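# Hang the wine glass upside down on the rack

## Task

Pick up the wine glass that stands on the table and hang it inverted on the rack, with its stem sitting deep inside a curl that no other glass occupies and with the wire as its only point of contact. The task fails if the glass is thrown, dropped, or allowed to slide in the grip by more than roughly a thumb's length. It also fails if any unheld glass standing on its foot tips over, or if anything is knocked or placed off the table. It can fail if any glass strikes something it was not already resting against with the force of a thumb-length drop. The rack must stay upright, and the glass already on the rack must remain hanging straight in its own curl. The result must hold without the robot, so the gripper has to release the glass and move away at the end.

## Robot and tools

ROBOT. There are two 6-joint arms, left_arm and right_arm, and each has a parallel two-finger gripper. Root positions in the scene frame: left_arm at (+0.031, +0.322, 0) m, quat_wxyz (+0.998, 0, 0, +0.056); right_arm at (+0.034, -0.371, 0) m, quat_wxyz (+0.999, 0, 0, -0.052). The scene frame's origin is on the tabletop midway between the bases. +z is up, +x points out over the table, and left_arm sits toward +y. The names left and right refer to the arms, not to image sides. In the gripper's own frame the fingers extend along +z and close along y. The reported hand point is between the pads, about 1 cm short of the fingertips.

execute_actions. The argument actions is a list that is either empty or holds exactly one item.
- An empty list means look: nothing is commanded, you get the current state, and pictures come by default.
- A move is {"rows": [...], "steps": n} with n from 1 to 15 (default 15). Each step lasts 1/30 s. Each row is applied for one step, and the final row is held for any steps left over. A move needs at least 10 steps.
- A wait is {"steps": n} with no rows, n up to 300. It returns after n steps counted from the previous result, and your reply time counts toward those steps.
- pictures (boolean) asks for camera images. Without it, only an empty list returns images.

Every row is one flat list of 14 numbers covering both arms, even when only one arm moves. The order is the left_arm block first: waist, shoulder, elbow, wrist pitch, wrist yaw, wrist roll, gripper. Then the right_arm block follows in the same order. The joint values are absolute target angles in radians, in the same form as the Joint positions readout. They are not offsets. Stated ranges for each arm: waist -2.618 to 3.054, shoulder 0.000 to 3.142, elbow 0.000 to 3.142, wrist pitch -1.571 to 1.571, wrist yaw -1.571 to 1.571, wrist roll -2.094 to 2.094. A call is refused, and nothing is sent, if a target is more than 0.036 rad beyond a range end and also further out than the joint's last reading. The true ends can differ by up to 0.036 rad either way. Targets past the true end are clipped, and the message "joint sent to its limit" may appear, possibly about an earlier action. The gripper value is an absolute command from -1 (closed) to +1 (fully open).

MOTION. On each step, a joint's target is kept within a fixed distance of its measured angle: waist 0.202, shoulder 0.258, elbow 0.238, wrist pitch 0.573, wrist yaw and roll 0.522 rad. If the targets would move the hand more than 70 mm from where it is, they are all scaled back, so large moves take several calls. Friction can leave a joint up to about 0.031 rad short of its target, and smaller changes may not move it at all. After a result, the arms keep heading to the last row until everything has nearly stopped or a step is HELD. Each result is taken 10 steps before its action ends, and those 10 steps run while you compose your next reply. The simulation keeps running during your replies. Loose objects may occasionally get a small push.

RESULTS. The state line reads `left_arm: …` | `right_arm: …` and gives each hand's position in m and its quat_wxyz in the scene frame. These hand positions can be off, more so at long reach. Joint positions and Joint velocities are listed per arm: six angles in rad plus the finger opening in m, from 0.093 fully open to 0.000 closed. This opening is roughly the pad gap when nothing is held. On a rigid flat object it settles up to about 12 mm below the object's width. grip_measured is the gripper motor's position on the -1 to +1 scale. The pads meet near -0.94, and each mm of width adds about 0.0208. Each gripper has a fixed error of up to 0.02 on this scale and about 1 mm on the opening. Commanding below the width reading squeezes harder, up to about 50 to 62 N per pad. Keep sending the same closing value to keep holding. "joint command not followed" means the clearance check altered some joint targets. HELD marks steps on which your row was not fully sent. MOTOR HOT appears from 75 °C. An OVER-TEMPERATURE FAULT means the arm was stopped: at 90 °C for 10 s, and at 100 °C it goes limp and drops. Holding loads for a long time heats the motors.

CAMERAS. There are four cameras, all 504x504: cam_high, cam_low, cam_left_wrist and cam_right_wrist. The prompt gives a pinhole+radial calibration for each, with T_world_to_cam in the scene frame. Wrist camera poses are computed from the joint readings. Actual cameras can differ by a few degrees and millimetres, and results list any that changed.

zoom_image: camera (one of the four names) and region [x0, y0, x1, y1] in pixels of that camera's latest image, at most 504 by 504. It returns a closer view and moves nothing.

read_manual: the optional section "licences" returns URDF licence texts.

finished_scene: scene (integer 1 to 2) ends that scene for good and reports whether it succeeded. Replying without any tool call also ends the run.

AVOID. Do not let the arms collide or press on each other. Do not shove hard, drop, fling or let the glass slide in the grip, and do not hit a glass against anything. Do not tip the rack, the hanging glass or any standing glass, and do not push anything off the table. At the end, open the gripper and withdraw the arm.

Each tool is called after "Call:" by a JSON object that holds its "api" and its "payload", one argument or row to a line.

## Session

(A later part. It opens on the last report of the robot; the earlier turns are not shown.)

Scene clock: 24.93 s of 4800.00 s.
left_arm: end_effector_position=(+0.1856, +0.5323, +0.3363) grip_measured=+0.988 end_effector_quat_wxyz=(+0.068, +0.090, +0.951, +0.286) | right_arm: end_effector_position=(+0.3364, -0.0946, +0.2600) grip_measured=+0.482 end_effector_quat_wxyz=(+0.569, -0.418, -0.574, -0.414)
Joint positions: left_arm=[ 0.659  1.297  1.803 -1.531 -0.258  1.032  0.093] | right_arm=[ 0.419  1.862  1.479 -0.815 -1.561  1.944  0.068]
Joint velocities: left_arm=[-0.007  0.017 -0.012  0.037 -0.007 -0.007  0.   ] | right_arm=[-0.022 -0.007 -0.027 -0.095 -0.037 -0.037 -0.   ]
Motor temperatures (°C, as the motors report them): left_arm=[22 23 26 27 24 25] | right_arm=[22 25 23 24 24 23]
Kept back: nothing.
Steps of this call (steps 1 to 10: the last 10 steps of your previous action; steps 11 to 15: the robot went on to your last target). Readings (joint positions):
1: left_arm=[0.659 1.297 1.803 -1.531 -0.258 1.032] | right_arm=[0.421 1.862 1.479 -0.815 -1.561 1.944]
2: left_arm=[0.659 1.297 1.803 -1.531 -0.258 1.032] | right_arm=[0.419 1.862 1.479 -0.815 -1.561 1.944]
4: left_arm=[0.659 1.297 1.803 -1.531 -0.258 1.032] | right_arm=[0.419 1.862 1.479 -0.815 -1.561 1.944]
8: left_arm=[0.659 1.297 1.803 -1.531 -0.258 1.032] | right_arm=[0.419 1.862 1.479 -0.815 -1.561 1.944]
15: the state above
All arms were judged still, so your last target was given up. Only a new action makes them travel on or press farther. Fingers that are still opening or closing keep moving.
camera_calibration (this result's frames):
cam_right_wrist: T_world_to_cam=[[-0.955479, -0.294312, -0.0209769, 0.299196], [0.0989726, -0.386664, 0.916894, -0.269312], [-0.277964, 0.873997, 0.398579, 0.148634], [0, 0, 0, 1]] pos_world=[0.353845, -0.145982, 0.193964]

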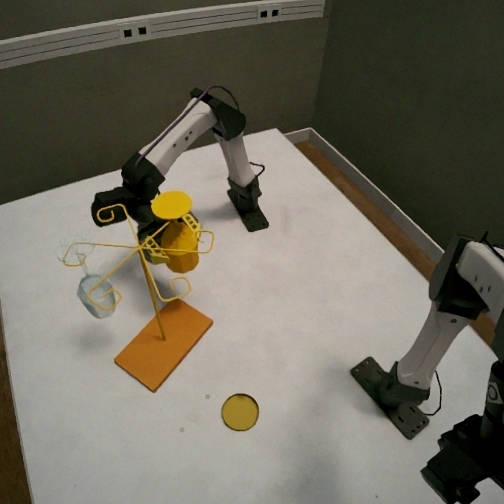

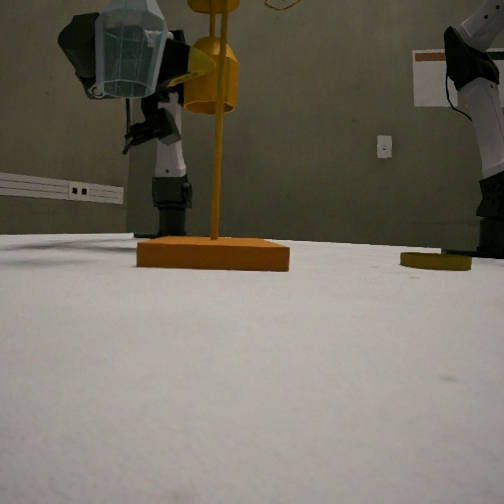

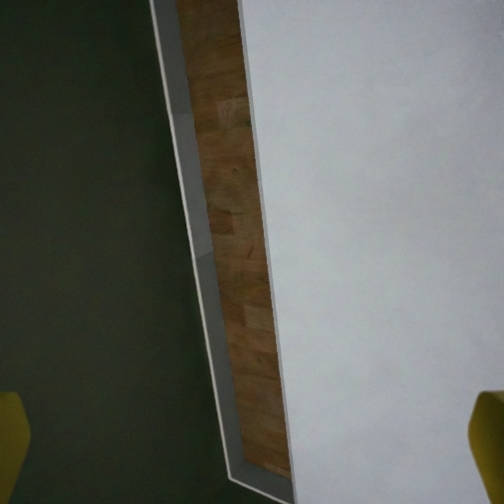

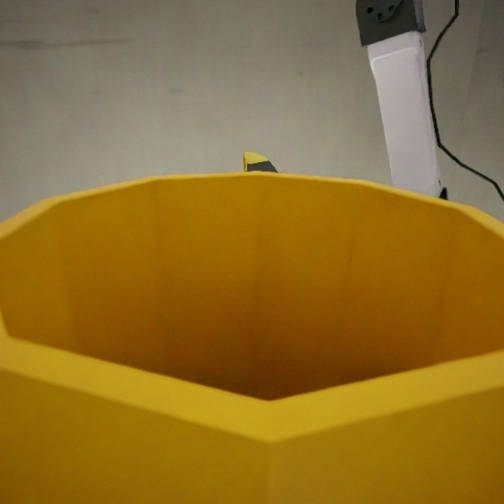

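Caught the hook tip; go deeper first.

Call:
{"api": "execute_actions", "payload": {
  "actions": [
    {"rows":[[0.659,1.297,1.803,-1.531,-0.258,1.032,1,0.42,1.775,1.385,-0.79,-1.57,1.94,0.25]]}
  ]
}}

Call:
{"api": "execute_actions", "payload": {
  "actions": [
    {"rows":[[0.659,1.297,1.803,-1.531,-0.258,1.032,1,0.37,1.76,1.365,-0.79,-1.57,1.94,0.25]]}
  ]
}}

Call:
{"api": "execute_actions", "payload": {
  "actions": [
    {"steps":15}
  ],
  "pictures": true
}}

Call:
{"api": "zoom_image", "payload": {
  "camera": "cam_low",
  "region": [170, 0, 240, 35]
}}

Scene clock: 25.47 s of 4800.00 s.
left_arm: end_effector_position=(+0.1856, +0.5323, +0.3363) grip_measured=+0.988 end_effector_quat_wxyz=(+0.068, +0.090, +0.951, +0.286) | right_arm: end_effector_position=(+0.3207, -0.0998, +0.2594) grip_measured=+0.482 end_effector_quat_wxyz=(+0.571, -0.422, -0.572, -0.411)
Joint positions: left_arm=[ 0.659  1.297  1.803 -1.531 -0.258  1.032  0.093] | right_arm=[ 0.419  1.801  1.401 -0.804 -1.559  1.948  0.068]
Joint velocities: left_arm=[-0.002 -0.007 -0.017 -0.007  0.037  0.095 -0.   ] | right_arm=[-0.007 -0.154 -0.061 -0.007 -0.095  0.095 -0.001]
Motor temperatures (°C, as the motors report them): left_arm=[22 23 26 27 24 25] | right_arm=[22 26 23 24 24 23]
Steps of this call (steps 1 to 11: nothing new was sent; steps 12 to 16: the first 5 steps of this action). Readings (joint positions):
12: left_arm=[0.659 1.297 1.803 -1.531 -0.258 1.032] | right_arm=[0.419 1.852 1.463 -0.802 -1.560 1.943]
13: left_arm=[0.659 1.297 1.803 -1.531 -0.258 1.032] | right_arm=[0.419 1.833 1.435 -0.800 -1.559 1.943]
15: left_arm=[0.659 1.297 1.803 -1.531 -0.258 1.032] | right_arm=[0.419 1.807 1.405 -0.804 -1.559 1.948]
16: the state above

Scene clock: 25.97 s of 4800.00 s.
left_arm: end_effector_position=(+0.1856, +0.5323, +0.3363) grip_measured=+0.988 end_effector_quat_wxyz=(+0.068, +0.090, +0.951, +0.286) | right_arm: end_effector_position=(+0.3275, -0.1134, +0.2588) grip_measured=+0.482 end_effector_quat_wxyz=(+0.562, -0.435, -0.563, -0.422)
Joint positions: left_arm=[ 0.659  1.297  1.803 -1.531 -0.258  1.032  0.093] | right_arm=[ 0.377  1.784  1.379 -0.803 -1.557  1.948  0.068]
Joint velocities: left_arm=[ 0.012  0.012 -0.017  0.037  0.022  0.007  0.   ] | right_arm=[-0.198 -0.022  0.002 -0.081  0.037 -0.022  0.   ]
Motor temperatures (°C, as the motors report them): left_arm=[22 23 26 27 24 25] | right_arm=[22 26 23 24 24 23]
Steps of this call (steps 1 to 10: the last 10 steps of your previous action; steps 11 to 15: the first 5 steps of this action). Readings (joint positions):
11: left_arm=[0.659 1.297 1.803 -1.531 -0.258 1.032] | right_arm=[0.415 1.794 1.397 -0.803 -1.558 1.948]
12: left_arm=[0.659 1.297 1.803 -1.531 -0.258 1.032] | right_arm=[0.406 1.790 1.390 -0.803 -1.557 1.948]
14: left_arm=[0.659 1.297 1.803 -1.531 -0.258 1.032] | right_arm=[0.384 1.785 1.381 -0.803 -1.557 1.948]
15: the state above

Scene clock: 26.47 s of 4800.00 s.
left_arm: end_effector_position=(+0.1856, +0.5323, +0.3363) grip_measured=+0.988 end_effector_quat_wxyz=(+0.068, +0.090, +0.951, +0.286) | right_arm: end_effector_position=(+0.3288, -0.1151, +0.2592) grip_measured=+0.482 end_effector_quat_wxyz=(+0.560, -0.436, -0.562, -0.424)
Joint positions: left_arm=[ 0.659  1.297  1.803 -1.531 -0.258  1.032  0.093] | right_arm=[ 0.371  1.783  1.379 -0.803 -1.557  1.948  0.068]
Joint velocities: left_arm=[-0.002 -0.017  0.012  0.051  0.037  0.007 -0.   ] | right_arm=[-0.012  0.002 -0.012  0.022 -0.051 -0.022 -0.001]
Motor temperatures (°C, as the motors report them): left_arm=[22 23 26 27 24 25] | right_arm=[22 26 23 24 24 23]
Kept back: nothing.
Steps of this call (steps 1 to 10: the last 10 steps of your previous action; steps 11 to 15: the robot went on to your last target). Readings (joint positions):
1: left_arm=[0.659 1.297 1.803 -1.531 -0.258 1.032] | right_arm=[0.373 1.784 1.379 -0.803 -1.557 1.948]
2: left_arm=[0.659 1.297 1.803 -1.531 -0.258 1.032] | right_arm=[0.371 1.784 1.379 -0.803 -1.557 1.948]
4: left_arm=[0.659 1.297 1.803 -1.531 -0.258 1.032] | right_arm=[0.371 1.783 1.379 -0.803 -1.557 1.948]
8: left_arm=[0.659 1.297 1.803 -1.531 -0.258 1.032] | right_arm=[0.371 1.783 1.379 -0.803 -1.557 1.948]
15: the state above
All arms were judged still, so your last target was given up. Only a new action makes them travel on or press farther. Fingers that are still opening or closing keep moving.
camera_calibration (this result's frames):
cam_right_wrist: T_world_to_cam=[[-0.969029, -0.24679, -0.00883557, 0.292596], [0.0896747, -0.384996, 0.918551, -0.27295], [-0.230091, 0.88931, 0.395203, 0.151622], [0, 0, 0, 1]] pos_world=[0.342897, -0.167714, 0.193383]

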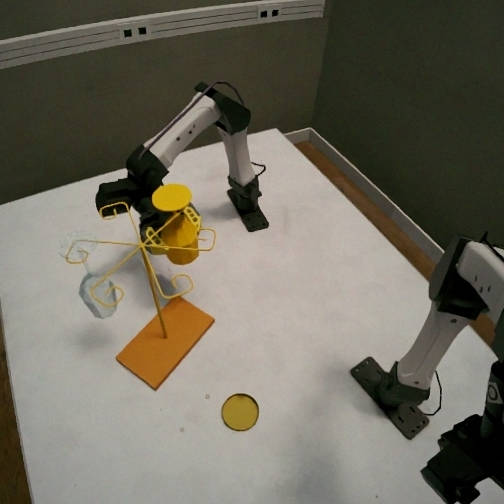

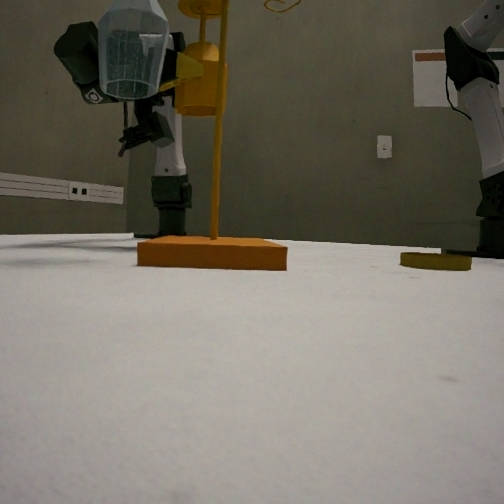

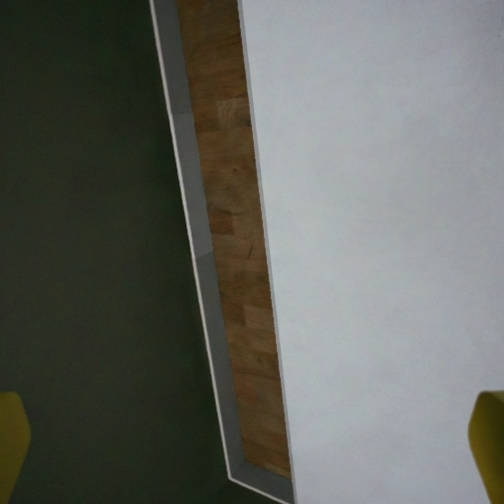

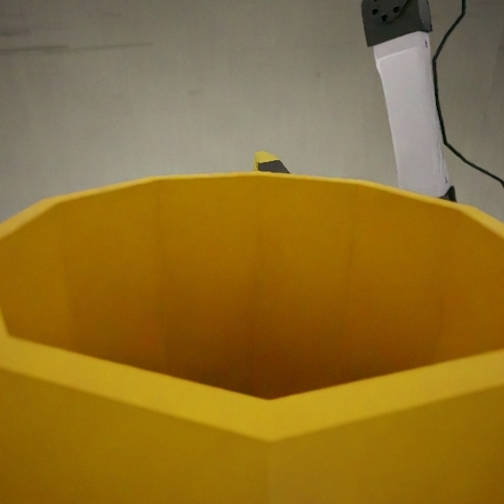

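Region (170, 0, 240, 35) of cam_low's 504x504 image, scaled by 7.200, with more detail than that image has.

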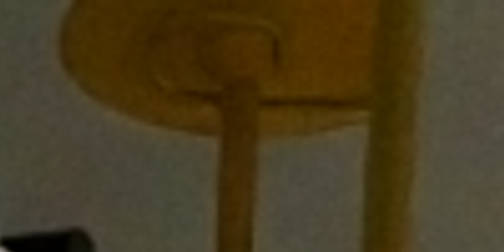

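Call:
{"api": "execute_actions", "payload": {
  "actions": [
    {"rows":[[0.659,1.297,1.803,-1.531,-0.258,1.032,1,0.35,1.815,1.365,-0.76,-1.57,1.94,0.25]]}
  ]
}}

Call:
{"api": "execute_actions", "payload": {
  "actions": [
    {"rows":[[0.659,1.297,1.803,-1.531,-0.258,1.032,1,0.35,1.815,1.365,-0.76,-1.57,1.94,1]]}
  ]
}}

Call:
{"api": "execute_actions", "payload": {
  "actions": [
    {"rows":[[0.659,1.297,1.803,-1.531,-0.258,1.032,1,0.35,1.845,1.29,-0.64,-1.57,1.94,1]]}
  ]
}}

Call:
{"api": "execute_actions", "payload": {
  "actions": [
    {"rows":[[0.659,1.297,1.803,-1.531,-0.258,1.032,1,0.35,1.885,1.22,-0.53,-1.57,1.94,1]]}
  ]
}}

Call:
{"api": "execute_actions", "payload": {
  "actions": [
    {"rows":[[0.659,1.297,1.803,-1.531,-0.258,1.032,1,0.35,1.97,1.1,-0.33,-1.57,1.94,1]]}
  ]
}}

Call:
{"api": "execute_actions", "payload": {
  "actions": [
    {"rows":[[0.659,1.297,1.803,-1.531,-0.258,1.032,1,-0.5,1.97,1.1,-0.33,-1.57,1.94,1]]}
  ]
}}

Call:
{"api": "execute_actions", "payload": {
  "actions": [
    {"steps":30}
  ],
  "pictures": true
}}

Call:
{"api": "finished_scene", "payload": {
  "scene": 1
}}

Scene clock: 27.47 s of 4800.00 s.
left_arm: end_effector_position=(+0.1856, +0.5323, +0.3363) grip_measured=+0.988 end_effector_quat_wxyz=(+0.068, +0.090, +0.951, +0.286) | right_arm: end_effector_position=(+0.3358, -0.1180, +0.2538) grip_measured=+0.482 end_effector_quat_wxyz=(+0.558, -0.439, -0.559, -0.428)
Joint positions: left_arm=[ 0.659  1.297  1.803 -1.531 -0.258  1.032  0.093] | right_arm=[ 0.358  1.802  1.379 -0.784 -1.56   1.946  0.068]
Joint velocities: left_arm=[ 0.002 -0.017 -0.002 -0.066 -0.007  0.007  0.   ] | right_arm=[-0.046  0.071 -0.002  0.154 -0.139  0.022 -0.   ]
Motor temperatures (°C, as the motors report them): left_arm=[22 23 26 27 24 25] | right_arm=[22 26 23 24 24 23]
Steps of this call (steps 1 to 25: nothing new was sent; steps 26 to 30: the first 5 steps of this action). Readings (joint positions):
26: left_arm=[0.659 1.297 1.803 -1.531 -0.258 1.032] | right_arm=[0.370 1.785 1.379 -0.800 -1.558 1.948]
27: left_arm=[0.659 1.297 1.803 -1.531 -0.258 1.032] | right_arm=[0.367 1.788 1.379 -0.794 -1.558 1.947]
29: left_arm=[0.659 1.297 1.803 -1.531 -0.258 1.032] | right_arm=[0.360 1.798 1.379 -0.787 -1.558 1.947]
30: the state above

Scene clock: 27.97 s of 4800.00 s.
left_arm: end_effector_position=(+0.1856, +0.5323, +0.3363) grip_measured=+0.988 end_effector_quat_wxyz=(+0.068, +0.090, +0.951, +0.286) | right_arm: end_effector_position=(+0.3366, -0.1181, +0.2541) grip_measured=+1.000 end_effector_quat_wxyz=(+0.557, -0.436, -0.560, -0.431)
Joint positions: left_arm=[ 0.659  1.297  1.803 -1.531 -0.258  1.032  0.093] | right_arm=[ 0.357  1.803  1.379 -0.776 -1.562  1.945  0.093]
Joint velocities: left_arm=[-0.032  0.007  0.002  0.022 -0.007  0.007  0.001] | right_arm=[ 0.017 -0.012 -0.022  0.037  0.022  0.007  0.   ]
Motor temperatures (°C, as the motors report them): left_arm=[22 23 26 27 24 25] | right_arm=[22 26 24 24 24 23]
Steps of this call (steps 1 to 10: the last 10 steps of your previous action; steps 11 to 15: the first 5 steps of this action). Readings (joint positions):
11: left_arm=[0.659 1.297 1.803 -1.531 -0.258 1.032] | right_arm=[0.357 1.803 1.379 -0.777 -1.562 1.945]
12: left_arm=[0.659 1.297 1.803 -1.531 -0.258 1.032] | right_arm=[0.357 1.803 1.379 -0.777 -1.562 1.945]
14: left_arm=[0.659 1.297 1.803 -1.531 -0.258 1.032] | right_arm=[0.357 1.803 1.379 -0.776 -1.562 1.945]
15: the state above

Scene clock: 28.47 s of 4800.00 s.
left_arm: end_effector_position=(+0.1856, +0.5323, +0.3363) grip_measured=+0.988 end_effector_quat_wxyz=(+0.068, +0.090, +0.951, +0.286) | right_arm: end_effector_position=(+0.3363, -0.1181, +0.2293) grip_measured=+1.000 end_effector_quat_wxyz=(+0.562, -0.438, -0.556, -0.427)
Joint positions: left_arm=[ 0.659  1.297  1.803 -1.531 -0.258  1.032  0.093] | right_arm=[ 0.357  1.829  1.31  -0.694 -1.568  1.945  0.093]
Joint velocities: left_arm=[-0.002  0.012  0.007  0.007  0.007  0.066  0.   ] | right_arm=[ 0.017  0.232 -0.237  0.183  0.051 -0.037  0.   ]
Motor temperatures (°C, as the motors report them): left_arm=[22 23 26 27 24 25] | right_arm=[22 26 24 24 24 23]
Steps of this call (steps 1 to 10: the last 10 steps of your previous action; steps 11 to 15: the first 5 steps of this action). Readings (joint positions):
11: left_arm=[0.659 1.297 1.803 -1.531 -0.258 1.032] | right_arm=[0.357 1.804 1.367 -0.751 -1.566 1.945]
12: left_arm=[0.659 1.297 1.803 -1.531 -0.258 1.032] | right_arm=[0.357 1.805 1.349 -0.727 -1.568 1.945]
14: left_arm=[0.659 1.297 1.803 -1.531 -0.258 1.032] | right_arm=[0.357 1.820 1.319 -0.702 -1.568 1.945]
15: the state above

Scene clock: 28.97 s of 4800.00 s.
left_arm: end_effector_position=(+0.1856, +0.5323, +0.3363) grip_measured=+0.988 end_effector_quat_wxyz=(+0.068, +0.090, +0.951, +0.286) | right_arm: end_effector_position=(+0.3372, -0.1179, +0.2010) grip_measured=+1.000 end_effector_quat_wxyz=(+0.563, -0.437, -0.556, -0.429)
Joint positions: left_arm=[ 0.659  1.297  1.803 -1.531 -0.258  1.032  0.093] | right_arm=[ 0.357  1.869  1.239 -0.582 -1.571  1.945  0.093]
Joint velocities: left_arm=[ 0.002  0.007  0.007  0.007 -0.081  0.022  0.   ] | right_arm=[-0.012  0.232 -0.203  0.183 -0.037  0.007  0.   ]
Motor temperatures (°C, as the motors report them): left_arm=[22 23 26 27 24 25] | right_arm=[22 26 24 24 24 23]
Steps of this call (steps 1 to 10: the last 10 steps of your previous action; steps 11 to 15: the first 5 steps of this action). Readings (joint positions):
11: left_arm=[0.659 1.297 1.803 -1.531 -0.258 1.032] | right_arm=[0.357 1.845 1.288 -0.637 -1.570 1.945]
12: left_arm=[0.659 1.297 1.803 -1.531 -0.258 1.032] | right_arm=[0.357 1.846 1.273 -0.614 -1.571 1.945]
14: left_arm=[0.659 1.297 1.803 -1.531 -0.258 1.032] | right_arm=[0.357 1.860 1.247 -0.589 -1.571 1.945]
15: the state above

Scene clock: 29.47 s of 4800.00 s.
left_arm: end_effector_position=(+0.1856, +0.5323, +0.3363) grip_measured=+0.988 end_effector_quat_wxyz=(+0.068, +0.090, +0.951, +0.286) | right_arm: end_effector_position=(+0.3326, -0.1191, +0.1495) grip_measured=+1.000 end_effector_quat_wxyz=(+0.569, -0.442, -0.550, -0.422)
Joint positions: left_arm=[ 0.659  1.297  1.803 -1.531 -0.258  1.032  0.093] | right_arm=[ 0.357  1.951  1.123 -0.408 -1.575  1.945  0.093]
Joint velocities: left_arm=[-0.007 -0.007 -0.007  0.022 -0.037 -0.139 -0.   ] | right_arm=[ 0.002  0.525 -0.413  0.271  0.11  -0.007  0.   ]
Motor temperatures (°C, as the motors report them): left_arm=[22 23 26 27 24 25] | right_arm=[22 26 24 24 24 23]
Steps of this call (steps 1 to 10: the last 10 steps of your previous action; steps 11 to 15: the first 5 steps of this action). Readings (joint positions):
11: left_arm=[0.659 1.297 1.803 -1.531 -0.258 1.032] | right_arm=[0.357 1.886 1.211 -0.508 -1.576 1.945]
12: left_arm=[0.659 1.297 1.803 -1.531 -0.258 1.032] | right_arm=[0.357 1.894 1.186 -0.465 -1.578 1.945]
14: left_arm=[0.659 1.297 1.803 -1.531 -0.258 1.032] | right_arm=[0.357 1.932 1.140 -0.420 -1.577 1.945]
15: the state above

Scene clock: 29.97 s of 4800.00 s.
left_arm: end_effector_position=(+0.1856, +0.5323, +0.3363) grip_measured=+0.988 end_effector_quat_wxyz=(+0.068, +0.090, +0.951, +0.286) | right_arm: end_effector_position=(+0.3878, -0.2037, +0.1363) grip_measured=+1.000 end_effector_quat_wxyz=(+0.504, -0.507, -0.493, -0.495)
Joint positions: left_arm=[ 0.659  1.297  1.803 -1.531 -0.258  1.032  0.093] | right_arm=[ 0.099  1.978  1.101 -0.343 -1.57   1.945  0.093]
Joint velocities: left_arm=[ 0.017  0.022 -0.007  0.051 -0.051 -0.051  0.   ] | right_arm=[-1.99  -0.007  0.007  0.051 -0.037  0.037  0.   ]
Motor temperatures (°C, as the motors report them): left_arm=[22 23 26 27 24 25] | right_arm=[22 26 24 24 24 23]
Steps of this call (steps 1 to 10: the last 10 steps of your previous action; steps 11 to 15: the first 5 steps of this action). Readings (joint positions):
11: left_arm=[0.659 1.297 1.803 -1.531 -0.258 1.032] | right_arm=[0.338 1.978 1.101 -0.353 -1.570 1.945]
12: left_arm=[0.659 1.297 1.803 -1.531 -0.258 1.032] | right_arm=[0.297 1.978 1.101 -0.352 -1.570 1.945]
14: left_arm=[0.659 1.297 1.803 -1.531 -0.258 1.032] | right_arm=[0.170 1.978 1.101 -0.346 -1.570 1.945]
15: the state above

Scene clock: 30.97 s of 4800.00 s.
left_arm: end_effector_position=(+0.1856, +0.5323, +0.3363) grip_measured=+0.988 end_effector_quat_wxyz=(+0.068, +0.090, +0.951, +0.286) | right_arm: end_effector_position=(+0.4209, -0.4340, +0.1366) grip_measured=+1.000 end_effector_quat_wxyz=(-0.330, +0.628, +0.325, +0.625)
Joint positions: left_arm=[ 0.659  1.297  1.803 -1.531 -0.258  1.032  0.093] | right_arm=[-0.503  1.978  1.101 -0.329 -1.57   1.945  0.093]
Joint velocities: left_arm=[ 0.007  0.017 -0.002 -0.051  0.022 -0.125  0.   ] | right_arm=[-0.007 -0.007 -0.017  0.007 -0.081  0.139  0.   ]
Motor temperatures (°C, as the motors report them): left_arm=[22 23 26 27 24 25] | right_arm=[22 26 24 24 24 23]
Kept back: nothing.
Steps of this call (steps 1 to 10: the last 10 steps of your previous action; steps 11 to 30: the robot went on to your last target). Readings (joint positions):
1: left_arm=[0.659 1.297 1.803 -1.531 -0.258 1.032] | right_arm=[0.027 1.978 1.101 -0.340 -1.570 1.945]
2: left_arm=[0.659 1.297 1.803 -1.531 -0.258 1.032] | right_arm=[-0.045 1.978 1.101 -0.337 -1.570 1.945]
4: left_arm=[0.659 1.297 1.803 -1.531 -0.258 1.032] | right_arm=[-0.190 1.978 1.101 -0.333 -1.570 1.945]
8: left_arm=[0.659 1.297 1.803 -1.531 -0.258 1.032] | right_arm=[-0.465 1.978 1.101 -0.329 -1.570 1.945]
30: the state above
All arms were judged still, so your last target was given up. Only a new action makes them travel on or press farther. Fingers that are still opening or closing keep moving.
camera_calibration (this result's frames):
cam_right_wrist: T_world_to_cam=[[-0.813483, 0.581463, -0.0120794, 0.596498], [-0.245093, -0.323909, 0.91379, -0.123234], [0.527423, 0.746313, 0.406007, 0.122491], [0, 0, 0, 1]] pos_world=[0.390433, -0.478175, 0.0700829]

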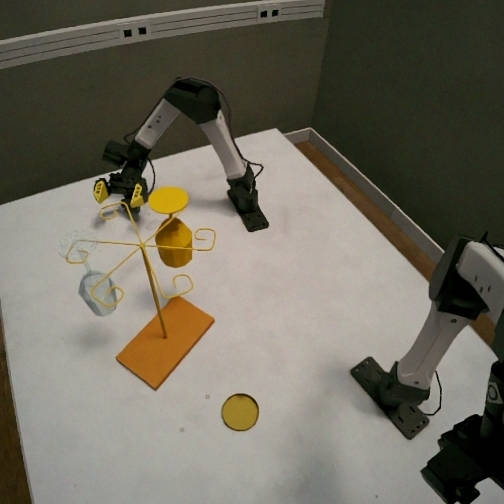

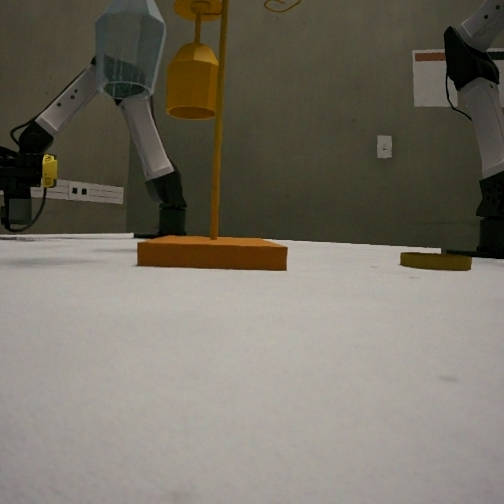

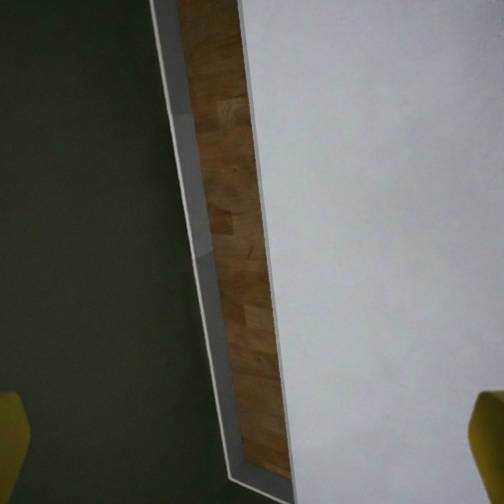

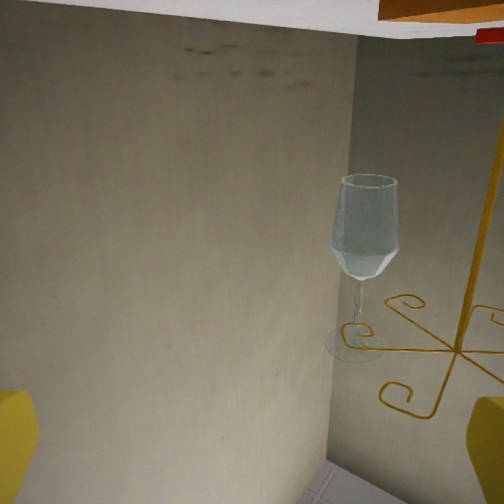

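The scene is finished: the task was done.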